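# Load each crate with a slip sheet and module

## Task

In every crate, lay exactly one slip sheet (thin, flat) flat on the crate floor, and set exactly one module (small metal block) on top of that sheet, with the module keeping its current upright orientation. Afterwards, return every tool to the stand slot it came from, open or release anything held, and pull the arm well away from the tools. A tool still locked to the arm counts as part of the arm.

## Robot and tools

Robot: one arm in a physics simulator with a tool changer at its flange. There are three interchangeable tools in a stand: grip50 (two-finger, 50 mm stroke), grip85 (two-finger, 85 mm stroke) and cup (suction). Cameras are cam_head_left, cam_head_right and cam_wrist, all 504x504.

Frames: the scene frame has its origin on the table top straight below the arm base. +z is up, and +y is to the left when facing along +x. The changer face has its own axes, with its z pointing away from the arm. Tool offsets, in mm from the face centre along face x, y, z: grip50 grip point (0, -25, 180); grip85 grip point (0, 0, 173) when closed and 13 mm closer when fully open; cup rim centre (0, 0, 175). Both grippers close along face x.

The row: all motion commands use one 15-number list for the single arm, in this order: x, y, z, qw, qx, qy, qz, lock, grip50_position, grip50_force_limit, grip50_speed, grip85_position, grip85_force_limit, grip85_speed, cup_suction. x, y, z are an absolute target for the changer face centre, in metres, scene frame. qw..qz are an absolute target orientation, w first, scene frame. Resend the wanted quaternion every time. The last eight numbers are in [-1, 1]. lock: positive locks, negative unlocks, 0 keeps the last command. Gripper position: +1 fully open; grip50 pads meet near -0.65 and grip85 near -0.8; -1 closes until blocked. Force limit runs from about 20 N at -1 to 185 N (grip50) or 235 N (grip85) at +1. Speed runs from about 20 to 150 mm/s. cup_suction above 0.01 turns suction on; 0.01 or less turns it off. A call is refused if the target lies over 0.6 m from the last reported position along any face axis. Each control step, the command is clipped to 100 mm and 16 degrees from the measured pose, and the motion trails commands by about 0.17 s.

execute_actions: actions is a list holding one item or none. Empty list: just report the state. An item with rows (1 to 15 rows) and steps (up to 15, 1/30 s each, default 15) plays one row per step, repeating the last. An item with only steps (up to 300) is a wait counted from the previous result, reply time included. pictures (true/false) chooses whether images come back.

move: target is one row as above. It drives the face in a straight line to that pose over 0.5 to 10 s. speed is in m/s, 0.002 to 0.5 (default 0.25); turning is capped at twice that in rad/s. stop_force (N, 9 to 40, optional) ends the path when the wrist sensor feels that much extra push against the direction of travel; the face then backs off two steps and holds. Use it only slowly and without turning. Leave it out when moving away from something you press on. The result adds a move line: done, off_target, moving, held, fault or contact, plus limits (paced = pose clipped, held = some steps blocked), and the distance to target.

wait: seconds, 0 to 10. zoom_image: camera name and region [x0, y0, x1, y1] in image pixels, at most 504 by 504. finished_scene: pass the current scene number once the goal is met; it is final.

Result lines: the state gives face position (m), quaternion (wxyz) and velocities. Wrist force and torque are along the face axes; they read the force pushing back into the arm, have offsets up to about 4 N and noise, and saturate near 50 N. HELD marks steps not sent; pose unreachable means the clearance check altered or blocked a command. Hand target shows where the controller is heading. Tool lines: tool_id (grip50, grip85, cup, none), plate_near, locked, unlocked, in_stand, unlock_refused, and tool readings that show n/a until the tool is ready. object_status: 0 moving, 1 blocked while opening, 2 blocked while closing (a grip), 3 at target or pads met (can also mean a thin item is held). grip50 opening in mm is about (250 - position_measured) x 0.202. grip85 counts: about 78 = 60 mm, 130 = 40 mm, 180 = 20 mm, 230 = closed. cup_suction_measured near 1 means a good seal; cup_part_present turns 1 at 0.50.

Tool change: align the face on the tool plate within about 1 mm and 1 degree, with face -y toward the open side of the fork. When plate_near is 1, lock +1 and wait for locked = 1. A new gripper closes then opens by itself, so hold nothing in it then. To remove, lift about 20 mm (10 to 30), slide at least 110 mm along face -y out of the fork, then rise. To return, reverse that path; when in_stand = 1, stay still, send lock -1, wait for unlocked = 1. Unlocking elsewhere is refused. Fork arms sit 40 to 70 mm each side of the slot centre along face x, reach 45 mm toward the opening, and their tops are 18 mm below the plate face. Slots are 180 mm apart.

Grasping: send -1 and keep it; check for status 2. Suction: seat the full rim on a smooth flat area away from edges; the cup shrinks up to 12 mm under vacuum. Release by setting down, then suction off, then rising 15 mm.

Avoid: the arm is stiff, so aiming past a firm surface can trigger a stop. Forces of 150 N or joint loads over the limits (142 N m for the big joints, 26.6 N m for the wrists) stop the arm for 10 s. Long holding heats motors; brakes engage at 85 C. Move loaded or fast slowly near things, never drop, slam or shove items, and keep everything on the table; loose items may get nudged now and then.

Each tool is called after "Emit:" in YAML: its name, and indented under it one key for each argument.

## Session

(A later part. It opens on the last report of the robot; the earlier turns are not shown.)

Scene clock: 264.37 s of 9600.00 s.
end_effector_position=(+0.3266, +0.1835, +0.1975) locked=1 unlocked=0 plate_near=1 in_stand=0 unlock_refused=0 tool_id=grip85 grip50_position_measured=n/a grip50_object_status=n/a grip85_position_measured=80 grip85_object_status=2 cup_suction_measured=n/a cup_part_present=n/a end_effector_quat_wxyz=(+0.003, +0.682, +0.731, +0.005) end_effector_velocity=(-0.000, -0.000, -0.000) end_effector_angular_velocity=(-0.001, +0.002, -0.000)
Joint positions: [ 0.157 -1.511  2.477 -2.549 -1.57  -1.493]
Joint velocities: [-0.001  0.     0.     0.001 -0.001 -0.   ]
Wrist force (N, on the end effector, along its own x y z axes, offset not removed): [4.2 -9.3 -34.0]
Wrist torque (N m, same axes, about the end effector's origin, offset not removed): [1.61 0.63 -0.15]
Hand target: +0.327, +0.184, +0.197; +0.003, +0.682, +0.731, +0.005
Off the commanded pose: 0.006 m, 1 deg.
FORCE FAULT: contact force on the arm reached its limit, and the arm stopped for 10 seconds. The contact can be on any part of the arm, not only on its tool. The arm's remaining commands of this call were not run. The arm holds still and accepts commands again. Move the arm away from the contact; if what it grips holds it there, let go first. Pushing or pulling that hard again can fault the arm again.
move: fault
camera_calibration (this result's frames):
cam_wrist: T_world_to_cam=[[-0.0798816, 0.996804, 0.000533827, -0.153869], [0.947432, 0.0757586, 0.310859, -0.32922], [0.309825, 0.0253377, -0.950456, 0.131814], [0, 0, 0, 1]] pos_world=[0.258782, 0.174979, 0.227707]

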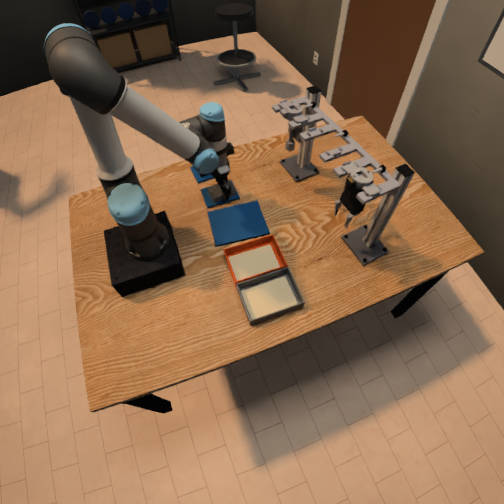

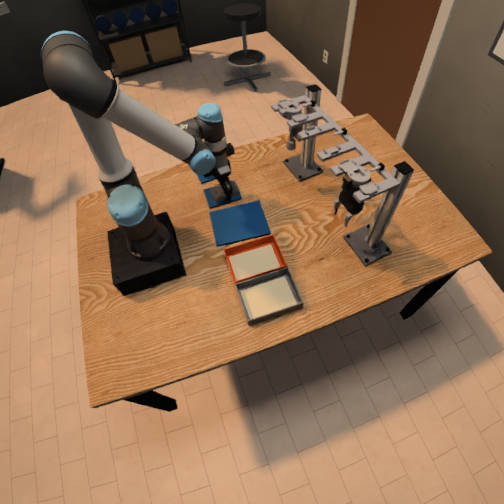

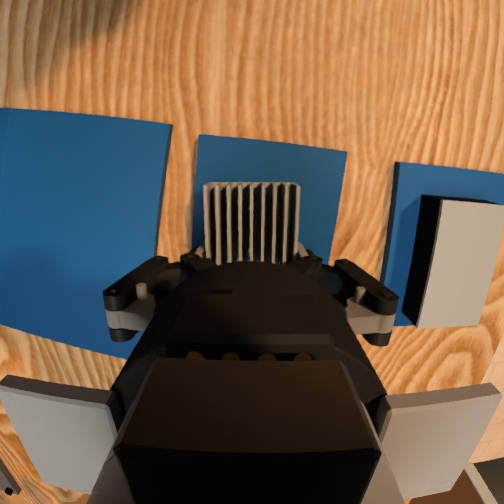

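Emit:
move:
  target: [0.325,0.183,0.2,0,0.682,0.7314,0,0,0,0,0,0.7,-0.3,0,0]
  speed: 0.005

Emit:
move:
  target: [0.325,0.183,0.204,0,0.682,0.7314,0,0,0,0,0,0.7,-0.3,0,0]
  speed: 0.02

Emit:
move:
  target: [0.325,0.183,0.204,0,0.682,0.7314,0,0,0,0,0,-1,-0.3,-0.5,0]

Emit:
move:
  target: [0.325,0.183,0.26,0,0.682,0.7314,0,0,0,0,0,-1,-0.3,-0.5,0]
  speed: 0.08

Scene clock: 271.13 s of 9600.00 s.
end_effector_position=(+0.3250, +0.1830, +0.1999) locked=1 unlocked=0 plate_near=1 in_stand=0 unlock_refused=0 tool_id=grip85 grip50_position_measured=n/a grip50_object_status=n/a grip85_position_measured=41 grip85_object_status=3 cup_suction_measured=n/a cup_part_present=n/a end_effector_quat_wxyz=(+0.000, +0.682, +0.731, +0.000) end_effector_velocity=(-0.000, -0.000, +0.001) end_effector_angular_velocity=(-0.002, +0.003, +0.000)
Joint positions: [ 0.157 -1.522  2.473 -2.523 -1.571 -1.493]
Joint velocities: [ 0.    -0.003 -0.002  0.007 -0.001  0.   ]
Wrist force (N, on the end effector, along its own x y z axes, offset not removed): [2.2 0.4 -0.8]
Wrist torque (N m, same axes, about the end effector's origin, offset not removed): [-0.22 -0.15 -0.09]
Hand target: +0.325, +0.183, +0.200; +0.000, +0.682, +0.731, -0.000
Off the commanded pose: 0.000 m, 0 deg.
move: done
camera_calibration (this result's frames):
cam_wrist: T_world_to_cam=[[-0.0797738, 0.996813, -0.000867963, -0.153244], [0.950783, 0.0763516, 0.300303, -0.327551], [0.299412, 0.0231311, -0.953844, 0.139139], [0, 0, 0, 1]] pos_world=[0.257545, 0.174546, 0.230949]

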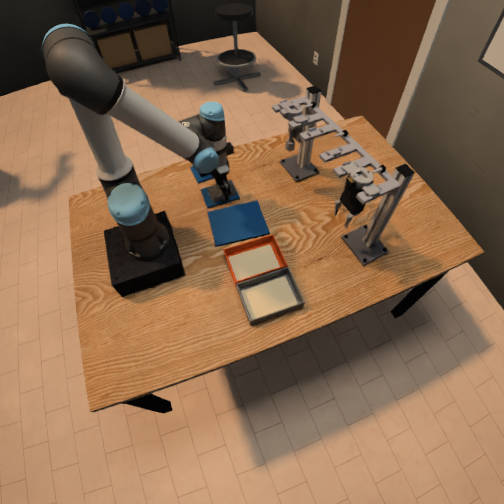

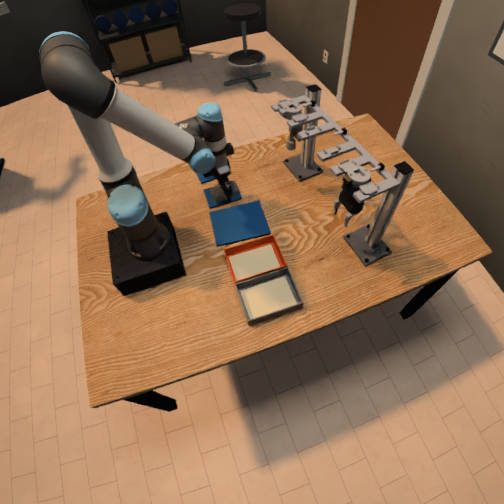

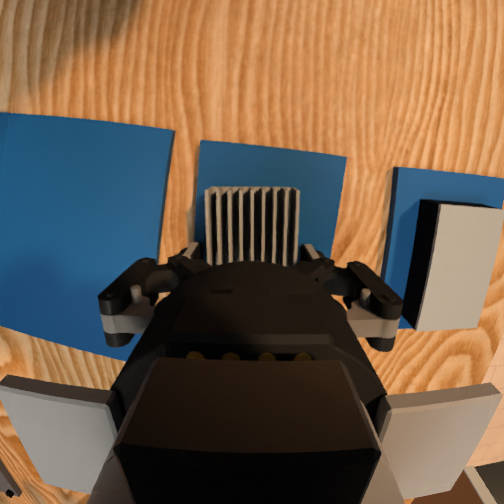

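Scene clock: 271.83 s of 9600.00 s.
end_effector_position=(+0.3250, +0.1830, +0.2038) locked=1 unlocked=0 plate_near=1 in_stand=0 unlock_refused=0 tool_id=grip85 grip50_position_measured=n/a grip50_object_status=n/a grip85_position_measured=41 grip85_object_status=3 cup_suction_measured=n/a cup_part_present=n/a end_effector_quat_wxyz=(+0.000, +0.682, +0.731, +0.000) end_effector_velocity=(-0.000, -0.000, +0.002) end_effector_angular_velocity=(-0.000, +0.000, -0.000)
Joint positions: [ 0.157 -1.534  2.469 -2.507 -1.571 -1.493]
Joint velocities: [-0.    -0.007 -0.002  0.009 -0.    -0.   ]
Wrist force (N, on the end effector, along its own x y z axes, offset not removed): [1.6 -1.2 0.0]
Wrist torque (N m, same axes, about the end effector's origin, offset not removed): [-0.16 -0.27 -0.06]
Hand target: +0.325, +0.183, +0.204; +0.000, +0.682, +0.731, +0.000
Off the commanded pose: 0.000 m, 0 deg.
move: done
camera_calibration (this result's frames):
cam_wrist: T_world_to_cam=[[-0.0797887, 0.996811, -0.000891479, -0.153221], [0.950866, 0.0763793, 0.300034, -0.328637], [0.299146, 0.0230917, -0.953928, 0.14291], [0, 0, 0, 1]] pos_world=[0.257513, 0.174533, 0.234792]

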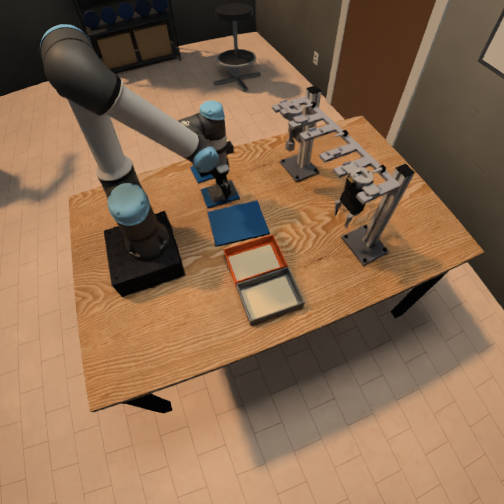

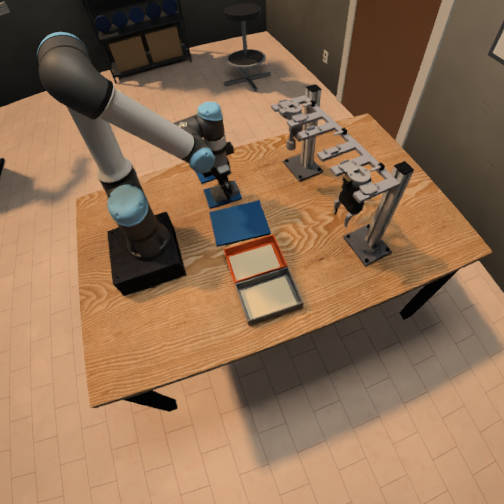

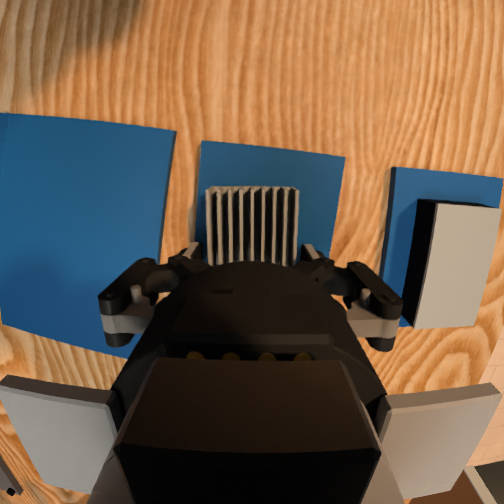

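Scene clock: 272.53 s of 9600.00 s.
end_effector_position=(+0.3250, +0.1830, +0.2040) locked=1 unlocked=0 plate_near=1 in_stand=0 unlock_refused=0 tool_id=grip85 grip50_position_measured=n/a grip50_object_status=n/a grip85_position_measured=80 grip85_object_status=2 cup_suction_measured=n/a cup_part_present=n/a end_effector_quat_wxyz=(+0.000, +0.682, +0.731, +0.000) end_effector_velocity=(+0.000, -0.000, +0.000) end_effector_angular_velocity=(-0.001, -0.000, -0.000)
Joint positions: [ 0.157 -1.534  2.469 -2.506 -1.571 -1.493]
Joint velocities: [-0.001 -0.    -0.    -0.    -0.001 -0.   ]
Wrist force (N, on the end effector, along its own x y z axes, offset not removed): [-0.3 -5.3 -27.8]
Wrist torque (N m, same axes, about the end effector's origin, offset not removed): [0.51 0.21 -0.17]
Hand target: +0.325, +0.183, +0.204; +0.000, +0.682, +0.731, +0.000
Off the commanded pose: 0.000 m, 0 deg.
move: done
camera_calibration (this result's frames):
cam_wrist: T_world_to_cam=[[-0.0798004, 0.99681, -0.000888171, -0.153218], [0.95085, 0.0763884, 0.300081, -0.328747], [0.299192, 0.0231021, -0.953913, 0.143118], [0, 0, 0, 1]] pos_world=[0.257543, 0.174536, 0.235037]

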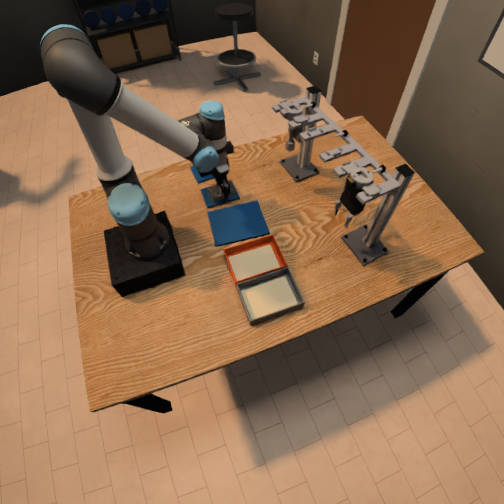

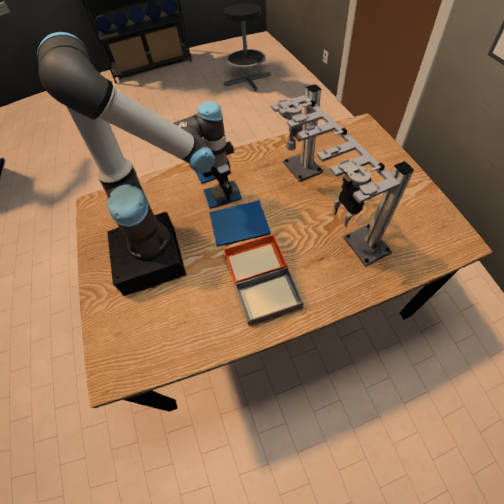

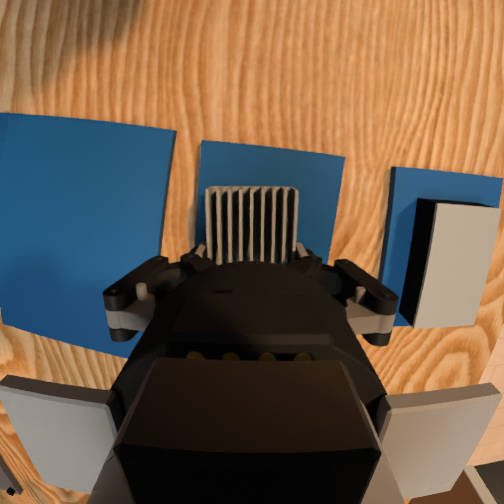

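Scene clock: 273.70 s of 9600.00 s.
end_effector_position=(+0.3249, +0.1830, +0.2597) locked=1 unlocked=0 plate_near=1 in_stand=0 unlock_refused=0 tool_id=grip85 grip50_position_measured=n/a grip50_object_status=n/a grip85_position_measured=80 grip85_object_status=2 cup_suction_measured=n/a cup_part_present=n/a end_effector_quat_wxyz=(+0.000, +0.682, +0.731, +0.000) end_effector_velocity=(-0.000, -0.000, +0.003) end_effector_angular_velocity=(+0.000, +0.000, +0.000)
Joint positions: [ 0.157 -1.683  2.399 -2.287 -1.571 -1.493]
Joint velocities: [-0.    -0.007 -0.004  0.012  0.    -0.   ]
Wrist force (N, on the end effector, along its own x y z axes, offset not removed): [1.1 -1.1 1.1]
Wrist torque (N m, same axes, about the end effector's origin, offset not removed): [-0.21 -0.17 -0.08]
Hand target: +0.325, +0.183, +0.260; +0.000, +0.682, +0.731, +0.000
Off the commanded pose: 0.000 m, 0 deg.
move: done
camera_calibration (this result's frames):
cam_wrist: T_world_to_cam=[[-0.0798891, 0.996803, -0.000938576, -0.153168], [0.950829, 0.0764871, 0.300123, -0.345349], [0.299235, 0.0230841, -0.9539, 0.196284], [0, 0, 0, 1]] pos_world=[0.257396, 0.174562, 0.290739]

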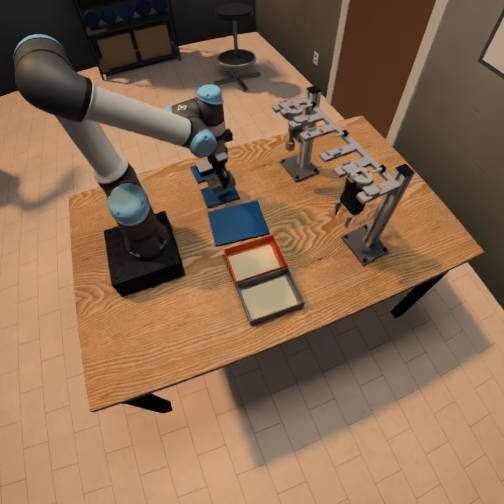

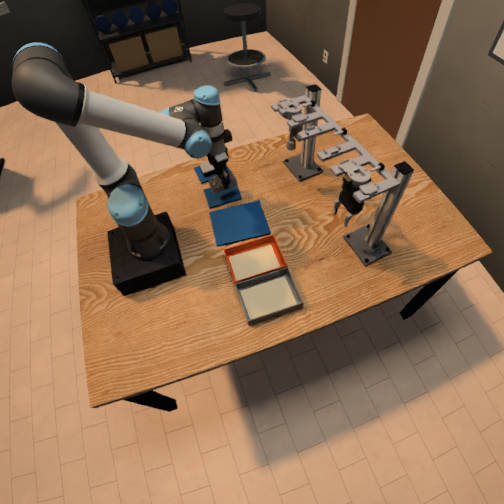

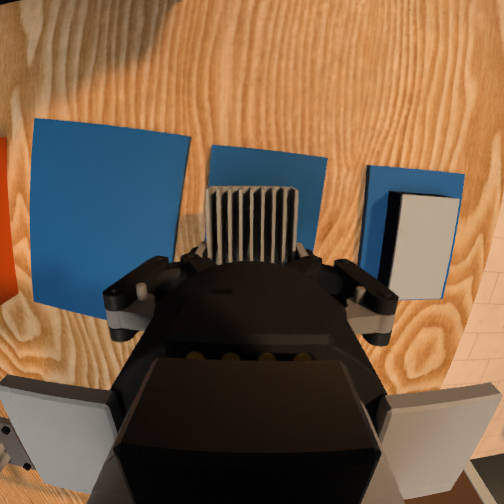

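Emit:
move:
  target: [0.326,-0.304,0.26,0,0.7133,0.7009,0,0,0,0,0,-1,-0.3,-0.5,0]

Emit:
move:
  target: [0.326,-0.304,0.207,0,0.7133,0.7009,0,0,0,0,0,-1,-0.3,-0.5,0]
  speed: 0.06
  stop_force: 12

Emit:
move:
  target: [0.326,-0.304,0.19,0,0.7133,0.7009,0,0,0,0,0,-1,-0.3,-0.5,0]
  speed: 0.003
  stop_force: 9

Scene clock: 282.33 s of 9600.00 s.
end_effector_position=(+0.3259, -0.3043, +0.2601) locked=1 unlocked=0 plate_near=1 in_stand=0 unlock_refused=0 tool_id=grip85 grip50_position_measured=n/a grip50_object_status=n/a grip85_position_measured=80 grip85_object_status=2 cup_suction_measured=n/a cup_part_present=n/a end_effector_quat_wxyz=(+0.001, +0.713, +0.701, -0.000) end_effector_velocity=(+0.001, -0.002, -0.000) end_effector_angular_velocity=(+0.001, -0.001, +0.000)
Joint positions: [-1.046 -1.499  2.219 -2.293 -1.57  -2.608]
Joint velocities: [-0.002  0.006 -0.005  0.     0.001 -0.002]
Wrist force (N, on the end effector, along its own x y z axes, offset not removed): [0.7 0.0 2.0]
Wrist torque (N m, same axes, about the end effector's origin, offset not removed): [-0.16 -0.30 -0.07]
Hand target: +0.326, -0.305, +0.260; +0.001, +0.713, +0.701, -0.000
Off the commanded pose: 0.000 m, 0 deg.
move: done
camera_calibration (this result's frames):
cam_wrist: T_world_to_cam=[[0.00750765, 0.999969, -0.00233709, 0.305512], [0.953507, -0.00645463, 0.3013, -0.335538], [0.301276, -0.00449049, -0.953526, 0.198412], [0, 0, 0, 1]] pos_world=[0.257867, -0.306777, 0.291002]

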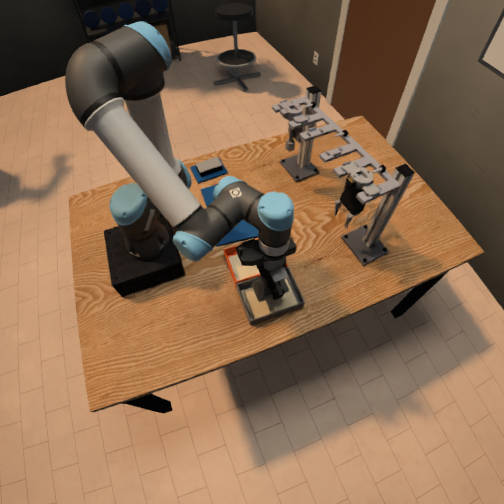

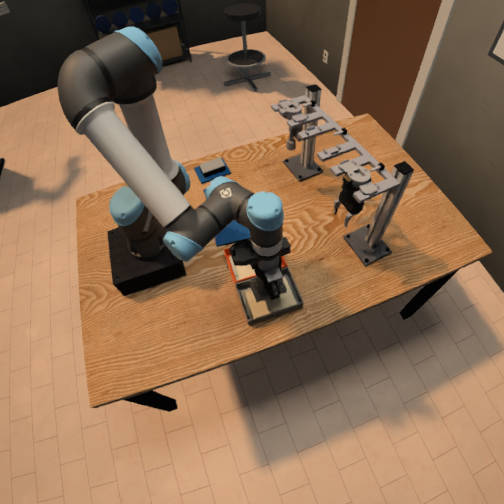

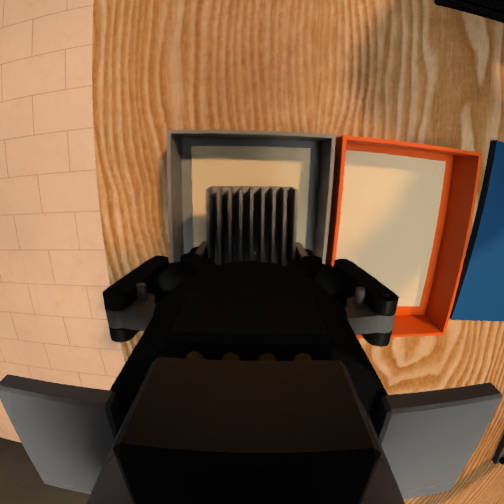

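Scene clock: 283.67 s of 9600.00 s.
end_effector_position=(+0.3260, -0.3041, +0.2073) locked=1 unlocked=0 plate_near=1 in_stand=0 unlock_refused=0 tool_id=grip85 grip50_position_measured=n/a grip50_object_status=n/a grip85_position_measured=80 grip85_object_status=2 cup_suction_measured=n/a cup_part_present=n/a end_effector_quat_wxyz=(-0.000, +0.713, +0.701, +0.000) end_effector_velocity=(+0.000, -0.000, -0.003) end_effector_angular_velocity=(+0.000, -0.001, -0.001)
Joint positions: [-1.045 -1.384  2.275 -2.462 -1.571 -2.608]
Joint velocities: [-0.     0.008  0.002 -0.01   0.001  0.001]
Wrist force (N, on the end effector, along its own x y z axes, offset not removed): [1.2 -1.1 1.7]
Wrist torque (N m, same axes, about the end effector's origin, offset not removed): [-0.26 -0.20 -0.02]
Hand target: +0.326, -0.304, +0.207; -0.000, +0.713, +0.701, -0.000
Off the commanded pose: 0.000 m, 0 deg.
move: done
camera_calibration (this result's frames):
cam_wrist: T_world_to_cam=[[0.00753733, 0.999971, -0.000845849, 0.304851], [0.953922, -0.00693649, 0.299974, -0.319792], [0.29996, -0.00306788, -0.953947, 0.149006], [0, 0, 0, 1]] pos_world=[0.258063, -0.306603, 0.238331]

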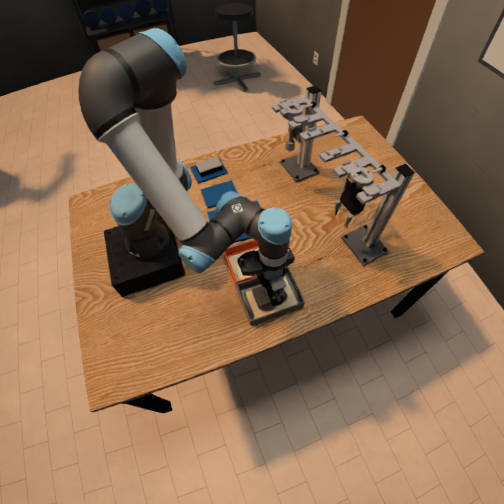

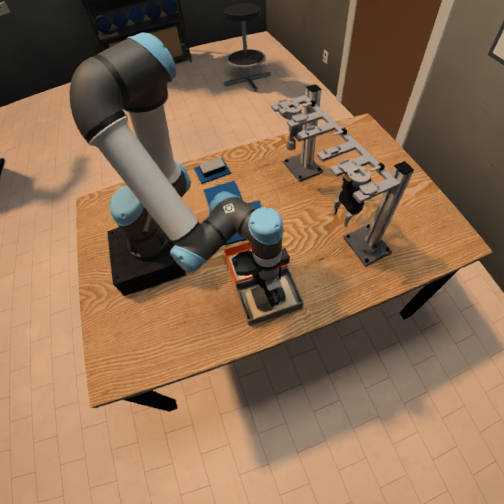

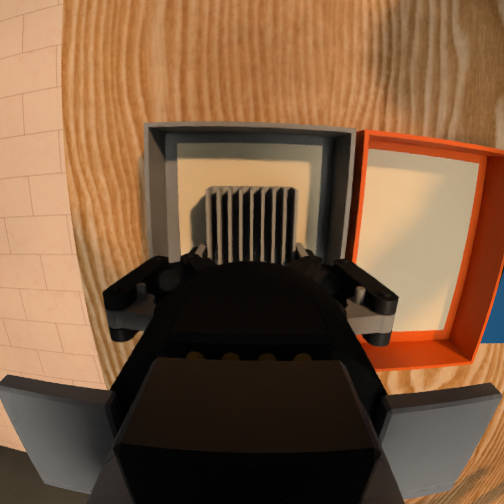

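Scene clock: 286.73 s of 9600.00 s.
end_effector_position=(+0.3260, -0.3041, +0.1992) locked=1 unlocked=0 plate_near=1 in_stand=0 unlock_refused=0 tool_id=grip85 grip50_position_measured=n/a grip50_object_status=n/a grip85_position_measured=80 grip85_object_status=2 cup_suction_measured=n/a cup_part_present=n/a end_effector_quat_wxyz=(+0.000, +0.713, +0.701, -0.000) end_effector_velocity=(-0.000, +0.000, +0.000) end_effector_angular_velocity=(+0.001, +0.002, +0.000)
Joint positions: [-1.045 -1.364  2.282 -2.489 -1.571 -2.608]
Joint velocities: [ 0.    -0.001 -0.     0.004 -0.001 -0.   ]
Wrist force (N, on the end effector, along its own x y z axes, offset not removed): [0.8 -0.1 -17.7]
Wrist torque (N m, same axes, about the end effector's origin, offset not removed): [-0.09 -0.51 -0.12]
Hand target: +0.326, -0.304, +0.199; +0.000, +0.713, +0.701, -0.000
Off the commanded pose: 0.009 m, 0 deg.
move: contact
camera_calibration (this result's frames):
cam_wrist: T_world_to_cam=[[0.00752739, 0.999971, -0.00102144, 0.304897], [0.953893, -0.00687402, 0.300069, -0.31737], [0.300053, -0.00323308, -0.953917, 0.141194], [0, 0, 0, 1]] pos_world=[0.258076, -0.306614, 0.230232]

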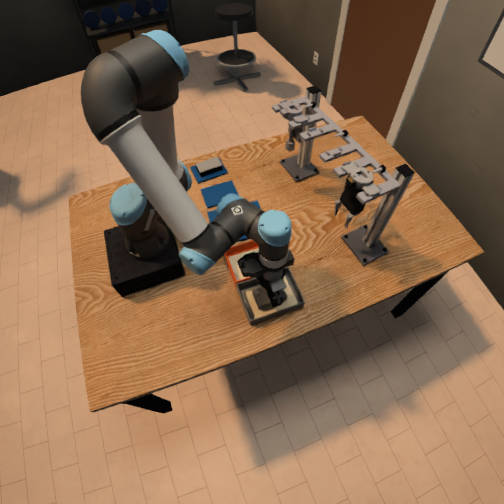

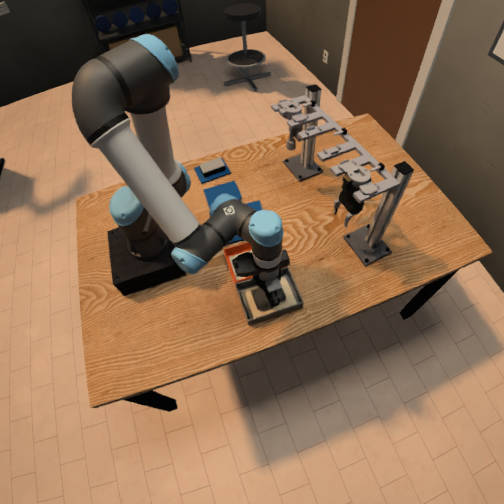

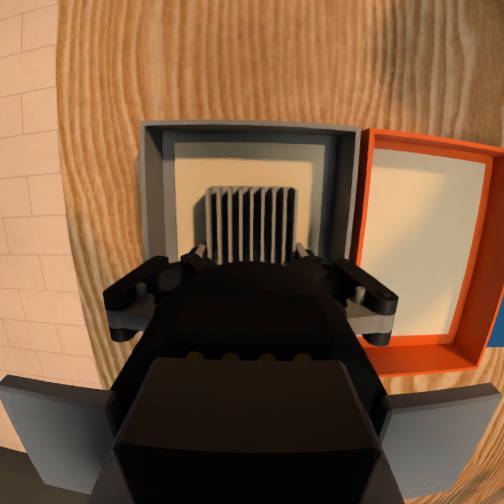

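Emit:
move:
  target: [0.326,-0.304,0.1995,0,0.7133,0.7009,0,0,0,0,0,0.6,-0.3,-0.3,0]

Emit:
move:
  target: [0.326,-0.304,0.26,0,0.7133,0.7009,0,0,0,0,0,0.6,-0.3,-0.3,0]
  speed: 0.1

Emit:
move:
  target: [0.34,0.05,0.27,0,0.7009,0.7133,0,0,0,0,0,1,-0.3,-0.3,0]
  speed: 0.3

Emit:
move:
  target: [0.3205,0.3426,0.26,0,0.6947,0.7193,0,0,0,0,0,1,-0.3,-0.3,0]
  speed: 0.3

Scene clock: 291.80 s of 9600.00 s.
end_effector_position=(+0.3260, -0.3040, +0.1995) locked=1 unlocked=0 plate_near=1 in_stand=0 unlock_refused=0 tool_id=grip85 grip50_position_measured=n/a grip50_object_status=n/a grip85_position_measured=53 grip85_object_status=3 cup_suction_measured=n/a cup_part_present=n/a end_effector_quat_wxyz=(+0.000, +0.713, +0.701, -0.000) end_effector_velocity=(-0.000, +0.000, -0.000) end_effector_angular_velocity=(+0.001, +0.000, -0.001)
Joint positions: [-1.045 -1.365  2.281 -2.488 -1.571 -2.608]
Joint velocities: [-0.     0.001  0.     0.     0.     0.   ]
Wrist force (N, on the end effector, along its own x y z axes, offset not removed): [1.8 0.6 0.6]
Wrist torque (N m, same axes, about the end effector's origin, offset not removed): [-0.15 -0.18 -0.15]
Hand target: +0.326, -0.304, +0.200; +0.000, +0.713, +0.701, -0.000
Off the commanded pose: 0.000 m, 0 deg.
move: done
camera_calibration (this result's frames):
cam_wrist: T_world_to_cam=[[0.00752757, 0.999971, -0.000912382, 0.304814], [0.953911, -0.00690711, 0.300009, -0.31743], [0.299994, -0.00312867, -0.953936, 0.141545], [0, 0, 0, 1]] pos_world=[0.258043, -0.306554, 0.230535]

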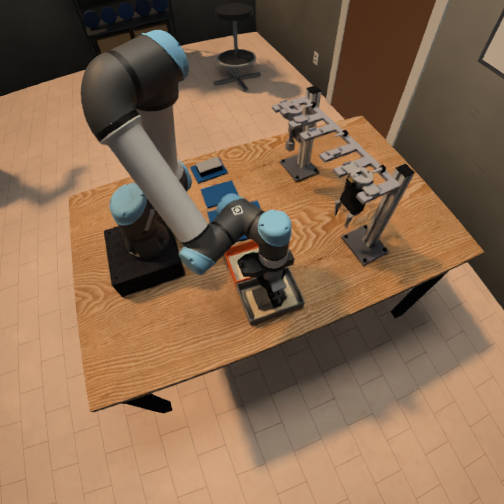

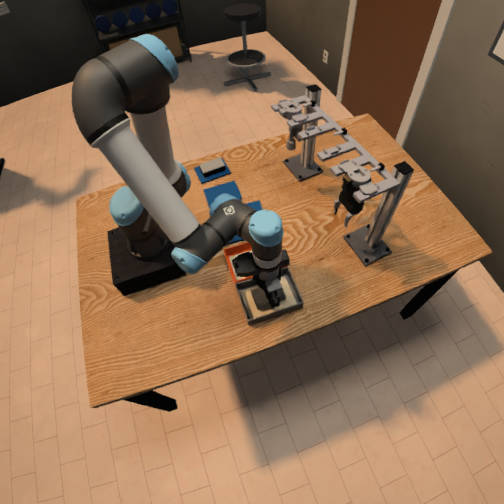

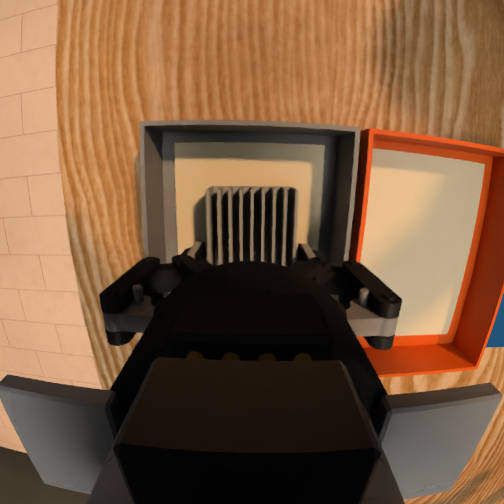

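Scene clock: 292.93 s of 9600.00 s.
end_effector_position=(+0.3260, -0.3039, +0.2597) locked=1 unlocked=0 plate_near=1 in_stand=0 unlock_refused=0 tool_id=grip85 grip50_position_measured=n/a grip50_object_status=n/a grip85_position_measured=53 grip85_object_status=3 cup_suction_measured=n/a cup_part_present=n/a end_effector_quat_wxyz=(+0.000, +0.713, +0.701, -0.000) end_effector_velocity=(-0.000, -0.000, +0.003) end_effector_angular_velocity=(-0.001, +0.000, +0.001)
Joint positions: [-1.045 -1.498  2.219 -2.292 -1.571 -2.608]
Joint velocities: [-0.    -0.006 -0.003  0.009 -0.001 -0.001]
Wrist force (N, on the end effector, along its own x y z axes, offset not removed): [0.6 0.0 -1.8]
Wrist torque (N m, same axes, about the end effector's origin, offset not removed): [-0.10 -0.05 -0.06]
Hand target: +0.326, -0.304, +0.260; +0.000, +0.713, +0.701, -0.000
Off the commanded pose: 0.000 m, 0 deg.
move: done
camera_calibration (this result's frames):
cam_wrist: T_world_to_cam=[[0.00742809, 0.999972, -0.000969363, 0.304766], [0.953902, -0.00679501, 0.300041, -0.335477], [0.300026, -0.00315341, -0.953926, 0.198998], [0, 0, 0, 1]] pos_world=[0.258044, -0.30641, 0.290781]

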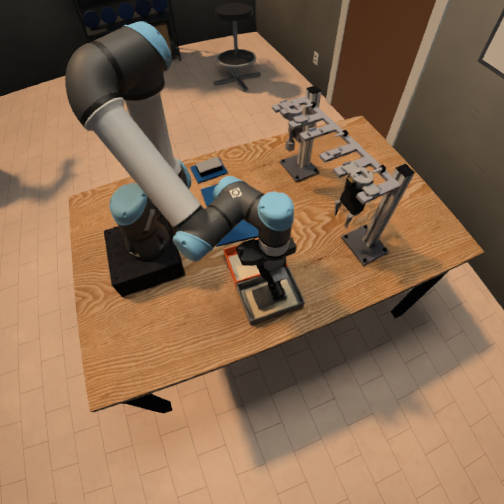

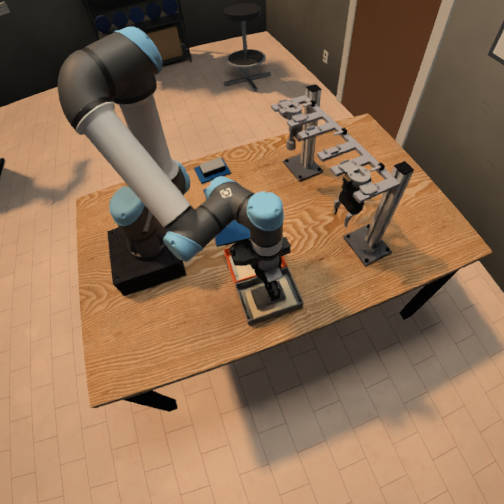

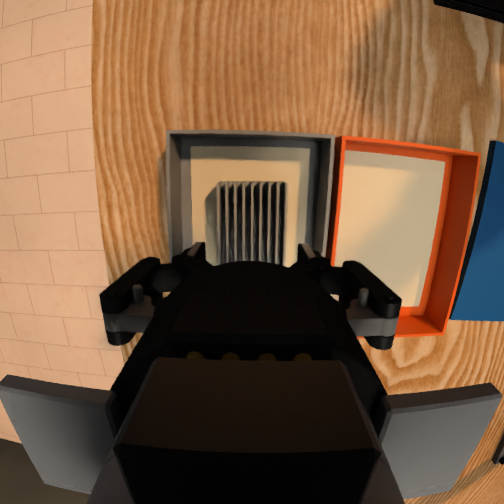

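Scene clock: 294.87 s of 9600.00 s.
end_effector_position=(+0.3400, +0.0500, +0.2700) locked=1 unlocked=0 plate_near=1 in_stand=0 unlock_refused=0 tool_id=grip85 grip50_position_measured=n/a grip50_object_status=n/a grip85_position_measured=3 grip85_object_status=3 cup_suction_measured=n/a cup_part_present=n/a end_effector_quat_wxyz=(-0.001, +0.701, +0.713, +0.000) end_effector_velocity=(+0.001, +0.003, -0.000) end_effector_angular_velocity=(-0.002, +0.001, -0.001)
Joint positions: [-0.244 -1.793  2.449 -2.226 -1.57  -1.841]
Joint velocities: [ 0.011  0.004 -0.002 -0.002 -0.002  0.011]
Wrist force (N, on the end effector, along its own x y z axes, offset not removed): [2.0 -0.4 -1.0]
Wrist torque (N m, same axes, about the end effector's origin, offset not removed): [-0.17 -0.30 -0.09]
Hand target: +0.340, +0.050, +0.270; -0.001, +0.701, +0.713, +0.000
Off the commanded pose: 0.000 m, 0 deg.
move: done
camera_calibration (this result's frames):
cam_wrist: T_world_to_cam=[[-0.0276968, 0.999616, 0.000509426, -0.0376485], [0.953769, 0.0262739, 0.29939, -0.350895], [0.299261, 0.008778, -0.954131, 0.205384], [0, 0, 0, 1]] pos_world=[0.272167, 0.0450505, 0.301036]

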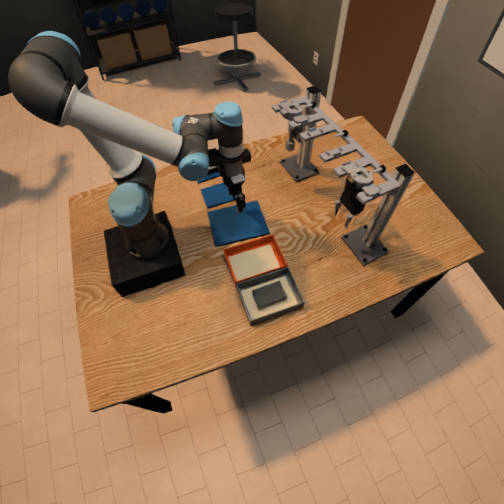

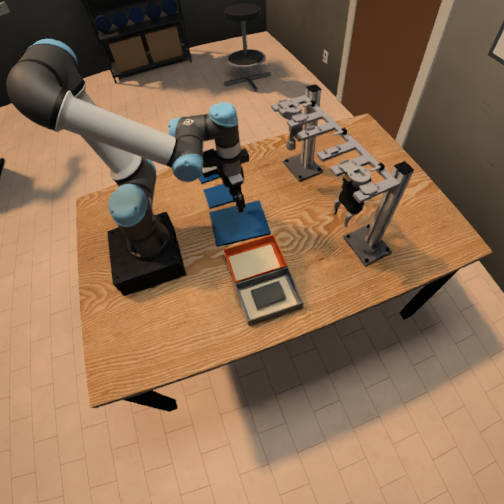

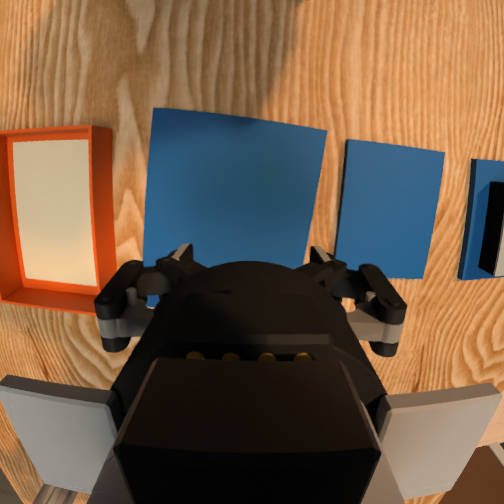

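Scene clock: 296.60 s of 9600.00 s.
end_effector_position=(+0.3203, +0.3426, +0.2601) locked=1 unlocked=0 plate_near=1 in_stand=0 unlock_refused=0 tool_id=grip85 grip50_position_measured=n/a grip50_object_status=n/a grip85_position_measured=3 grip85_object_status=3 cup_suction_measured=n/a cup_part_present=n/a end_effector_quat_wxyz=(-0.001, +0.695, +0.719, -0.000) end_effector_velocity=(+0.000, +0.002, -0.000) end_effector_angular_velocity=(-0.001, -0.000, +0.001)
Joint positions: [ 0.54  -1.446  2.158 -2.282 -1.57  -1.075]
Joint velocities: [ 0.004  0.005 -0.005  0.001 -0.001  0.003]
Wrist force (N, on the end effector, along its own x y z axes, offset not removed): [2.4 -0.3 -1.9]
Wrist torque (N m, same axes, about the end effector's origin, offset not removed): [-0.24 -0.33 -0.09]
Hand target: +0.320, +0.343, +0.260; -0.001, +0.695, +0.719, -0.000
Off the commanded pose: 0.000 m, 0 deg.
move: done
camera_calibration (this result's frames):
cam_wrist: T_world_to_cam=[[-0.0448511, 0.998994, -0.000411864, -0.324698], [0.953348, 0.042925, 0.298805, -0.342264], [0.298522, 0.0130091, -0.954314, 0.198096], [0, 0, 0, 1]] pos_world=[0.252598, 0.336486, 0.291182]

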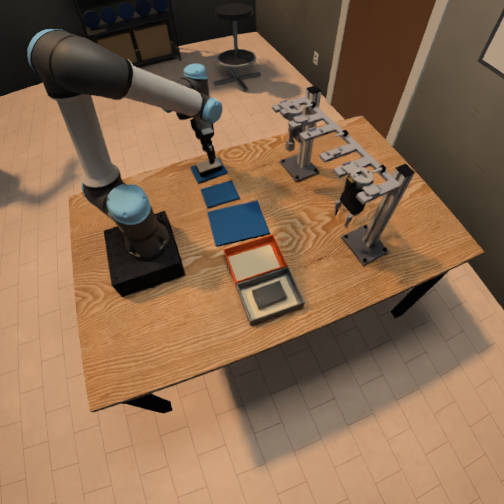

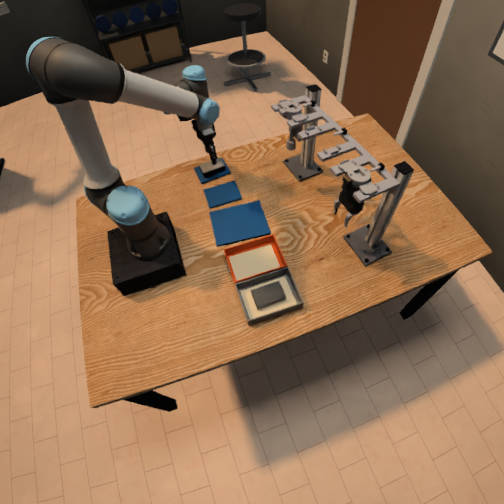

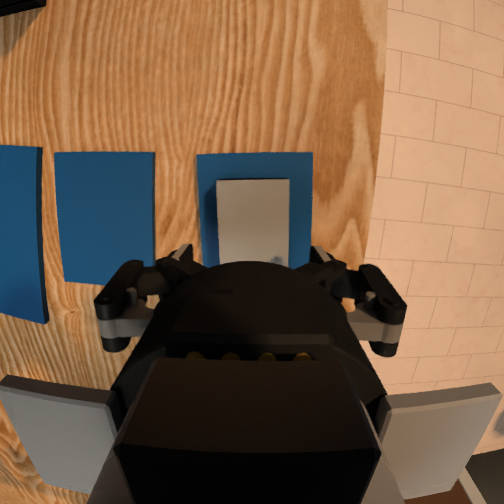

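Emit:
move:
  target: [0.32,0.3436,0.205,0,0.6884,0.7254,0,0,0,0,0,1,-0.3,-0.3,0]
  speed: 0.06
  stop_force: 12

Emit:
move:
  target: [0.32,0.3436,0.205,0,0.6884,0.7254,0,0,0,0,0,-1,-0.3,-0.5,0]

Emit:
move:
  target: [0.32,0.3436,0.26,0,0.6884,0.7254,0,0,0,0,0,-1,-0.3,-0.5,0]
  speed: 0.08

Scene clock: 302.23 s of 9600.00 s.
end_effector_position=(+0.3201, +0.3436, +0.2053) locked=1 unlocked=0 plate_near=1 in_stand=0 unlock_refused=0 tool_id=grip85 grip50_position_measured=n/a grip50_object_status=n/a grip85_position_measured=3 grip85_object_status=3 cup_suction_measured=n/a cup_part_present=n/a end_effector_quat_wxyz=(-0.000, +0.688, +0.725, -0.000) end_effector_velocity=(+0.000, +0.000, -0.003) end_effector_angular_velocity=(+0.001, +0.000, +0.001)
Joint positions: [ 0.542 -1.332  2.212 -2.451 -1.571 -1.09 ]
Joint velocities: [-0.     0.007  0.002 -0.009  0.001 -0.001]
Wrist force (N, on the end effector, along its own x y z axes, offset not removed): [0.5 0.2 -0.6]
Wrist torque (N m, same axes, about the end effector's origin, offset not removed): [-0.16 -0.23 0.01]
Hand target: +0.320, +0.344, +0.205; -0.000, +0.688, +0.725, -0.000
Off the commanded pose: 0.000 m, 0 deg.
move: done
camera_calibration (this result's frames):
cam_wrist: T_world_to_cam=[[-0.0621818, 0.998064, -0.00091107, -0.319789], [0.952095, 0.0595916, 0.299939, -0.331276], [0.299413, 0.0177833, -0.953958, 0.143886], [0, 0, 0, 1]] pos_world=[0.25244, 0.336352, 0.236333]

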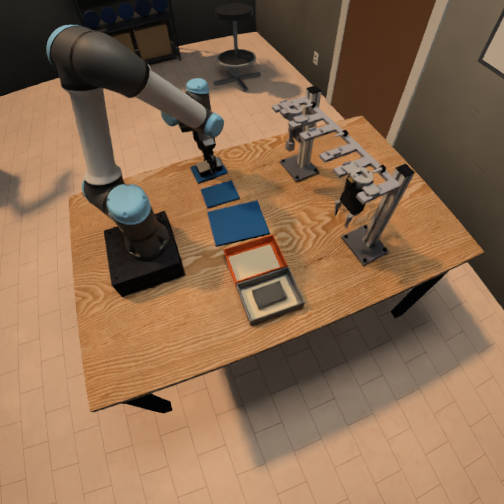

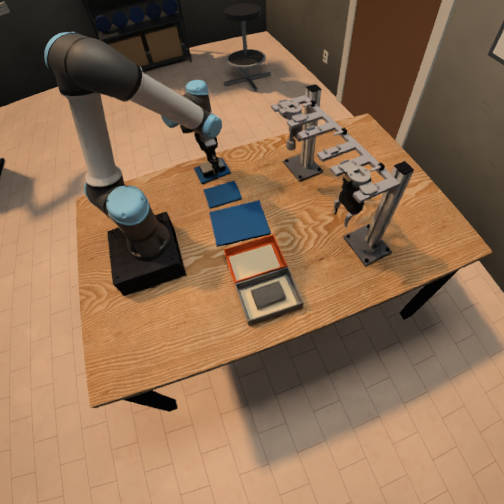

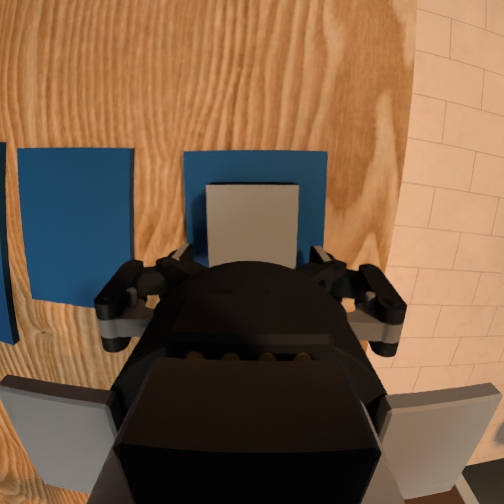

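Scene clock: 303.10 s of 9600.00 s.
end_effector_position=(+0.3200, +0.3436, +0.2051) locked=1 unlocked=0 plate_near=1 in_stand=0 unlock_refused=0 tool_id=grip85 grip50_position_measured=n/a grip50_object_status=n/a grip85_position_measured=80 grip85_object_status=2 cup_suction_measured=n/a cup_part_present=n/a end_effector_quat_wxyz=(+0.000, +0.688, +0.725, +0.000) end_effector_velocity=(+0.001, -0.000, +0.001) end_effector_angular_velocity=(+0.001, -0.001, -0.000)
Joint positions: [ 0.543 -1.331  2.212 -2.452 -1.571 -1.09 ]
Joint velocities: [-0.001 -0.001 -0.     0.     0.    -0.001]
Wrist force (N, on the end effector, along its own x y z axes, offset not removed): [-5.5 -10.3 -47.8]
Wrist torque (N m, same axes, about the end effector's origin, offset not removed): [1.70 -1.13 -0.08]
Hand target: +0.320, +0.344, +0.205; -0.000, +0.688, +0.725, -0.000
Off the commanded pose: 0.000 m, 0 deg.
move: done
camera_calibration (this result's frames):
cam_wrist: T_world_to_cam=[[-0.0623206, 0.998056, -0.000834309, -0.319758], [0.952024, 0.0596972, 0.300146, -0.331228], [0.299612, 0.017911, -0.953893, 0.143557], [0, 0, 0, 1]] pos_world=[0.252398, 0.336338, 0.236088]

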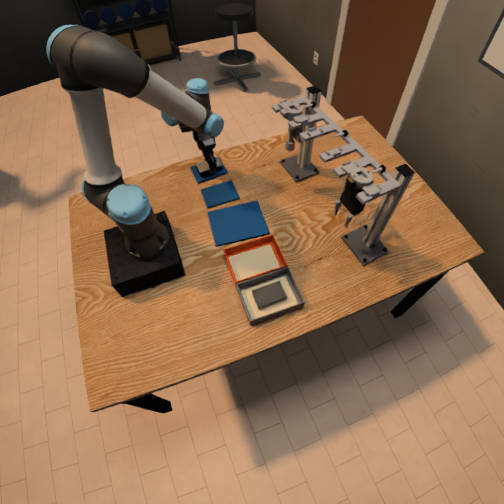

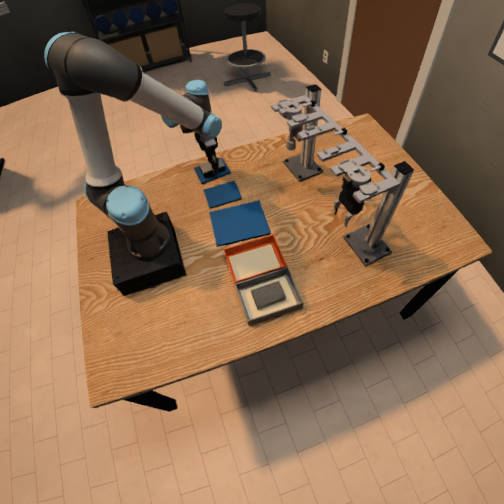

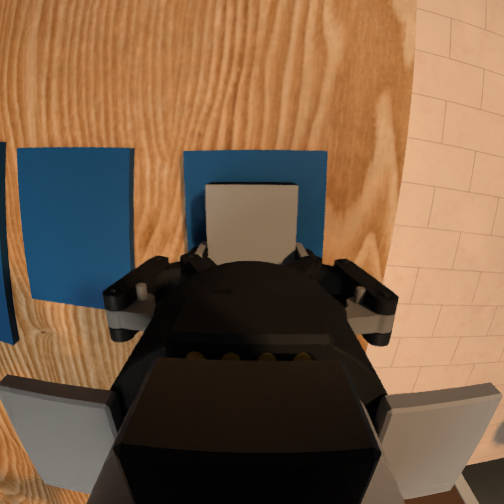

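Scene clock: 304.27 s of 9600.00 s.
end_effector_position=(+0.3199, +0.3436, +0.2597) locked=1 unlocked=0 plate_near=1 in_stand=0 unlock_refused=0 tool_id=grip85 grip50_position_measured=n/a grip50_object_status=n/a grip85_position_measured=80 grip85_object_status=2 cup_suction_measured=n/a cup_part_present=n/a end_effector_quat_wxyz=(+0.000, +0.688, +0.725, +0.000) end_effector_velocity=(+0.000, -0.000, +0.003) end_effector_angular_velocity=(-0.000, +0.001, -0.001)
Joint positions: [ 0.543 -1.444  2.157 -2.284 -1.571 -1.09 ]
Joint velocities: [-0.001 -0.005 -0.004  0.01   0.     0.   ]
Wrist force (N, on the end effector, along its own x y z axes, offset not removed): [0.5 -0.5 1.6]
Wrist torque (N m, same axes, about the end effector's origin, offset not removed): [-0.26 -0.24 -0.08]
Hand target: +0.320, +0.344, +0.260; +0.000, +0.688, +0.725, +0.000
Off the commanded pose: 0.000 m, 0 deg.
move: done
camera_calibration (this result's frames):
cam_wrist: T_world_to_cam=[[-0.0623239, 0.998056, -0.000874826, -0.319684], [0.952046, 0.0597139, 0.30007, -0.347488], [0.299539, 0.0178686, -0.953917, 0.195773], [0, 0, 0, 1]] pos_world=[0.252259, 0.336314, 0.290742]

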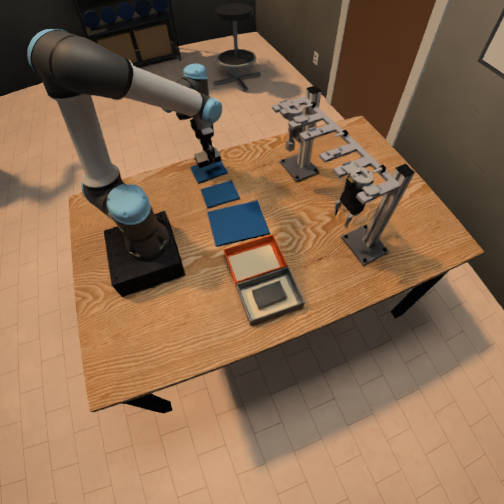

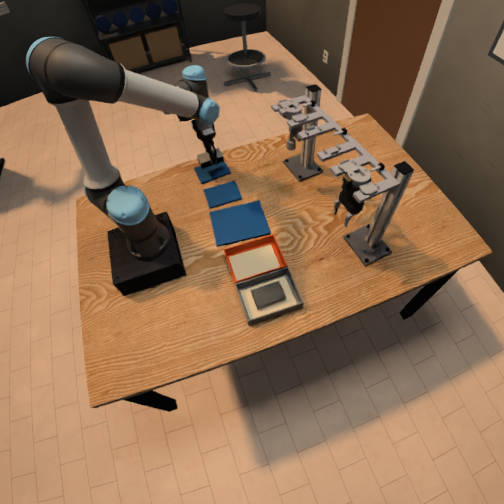

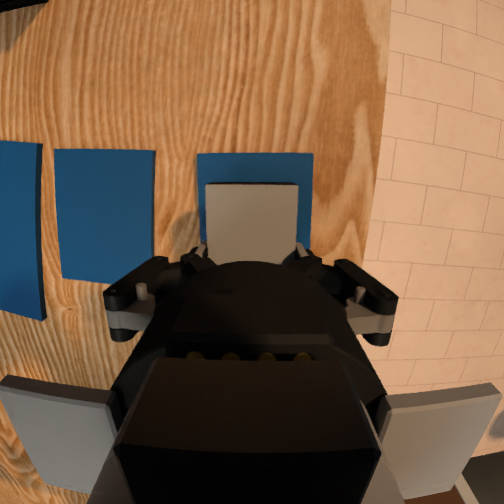

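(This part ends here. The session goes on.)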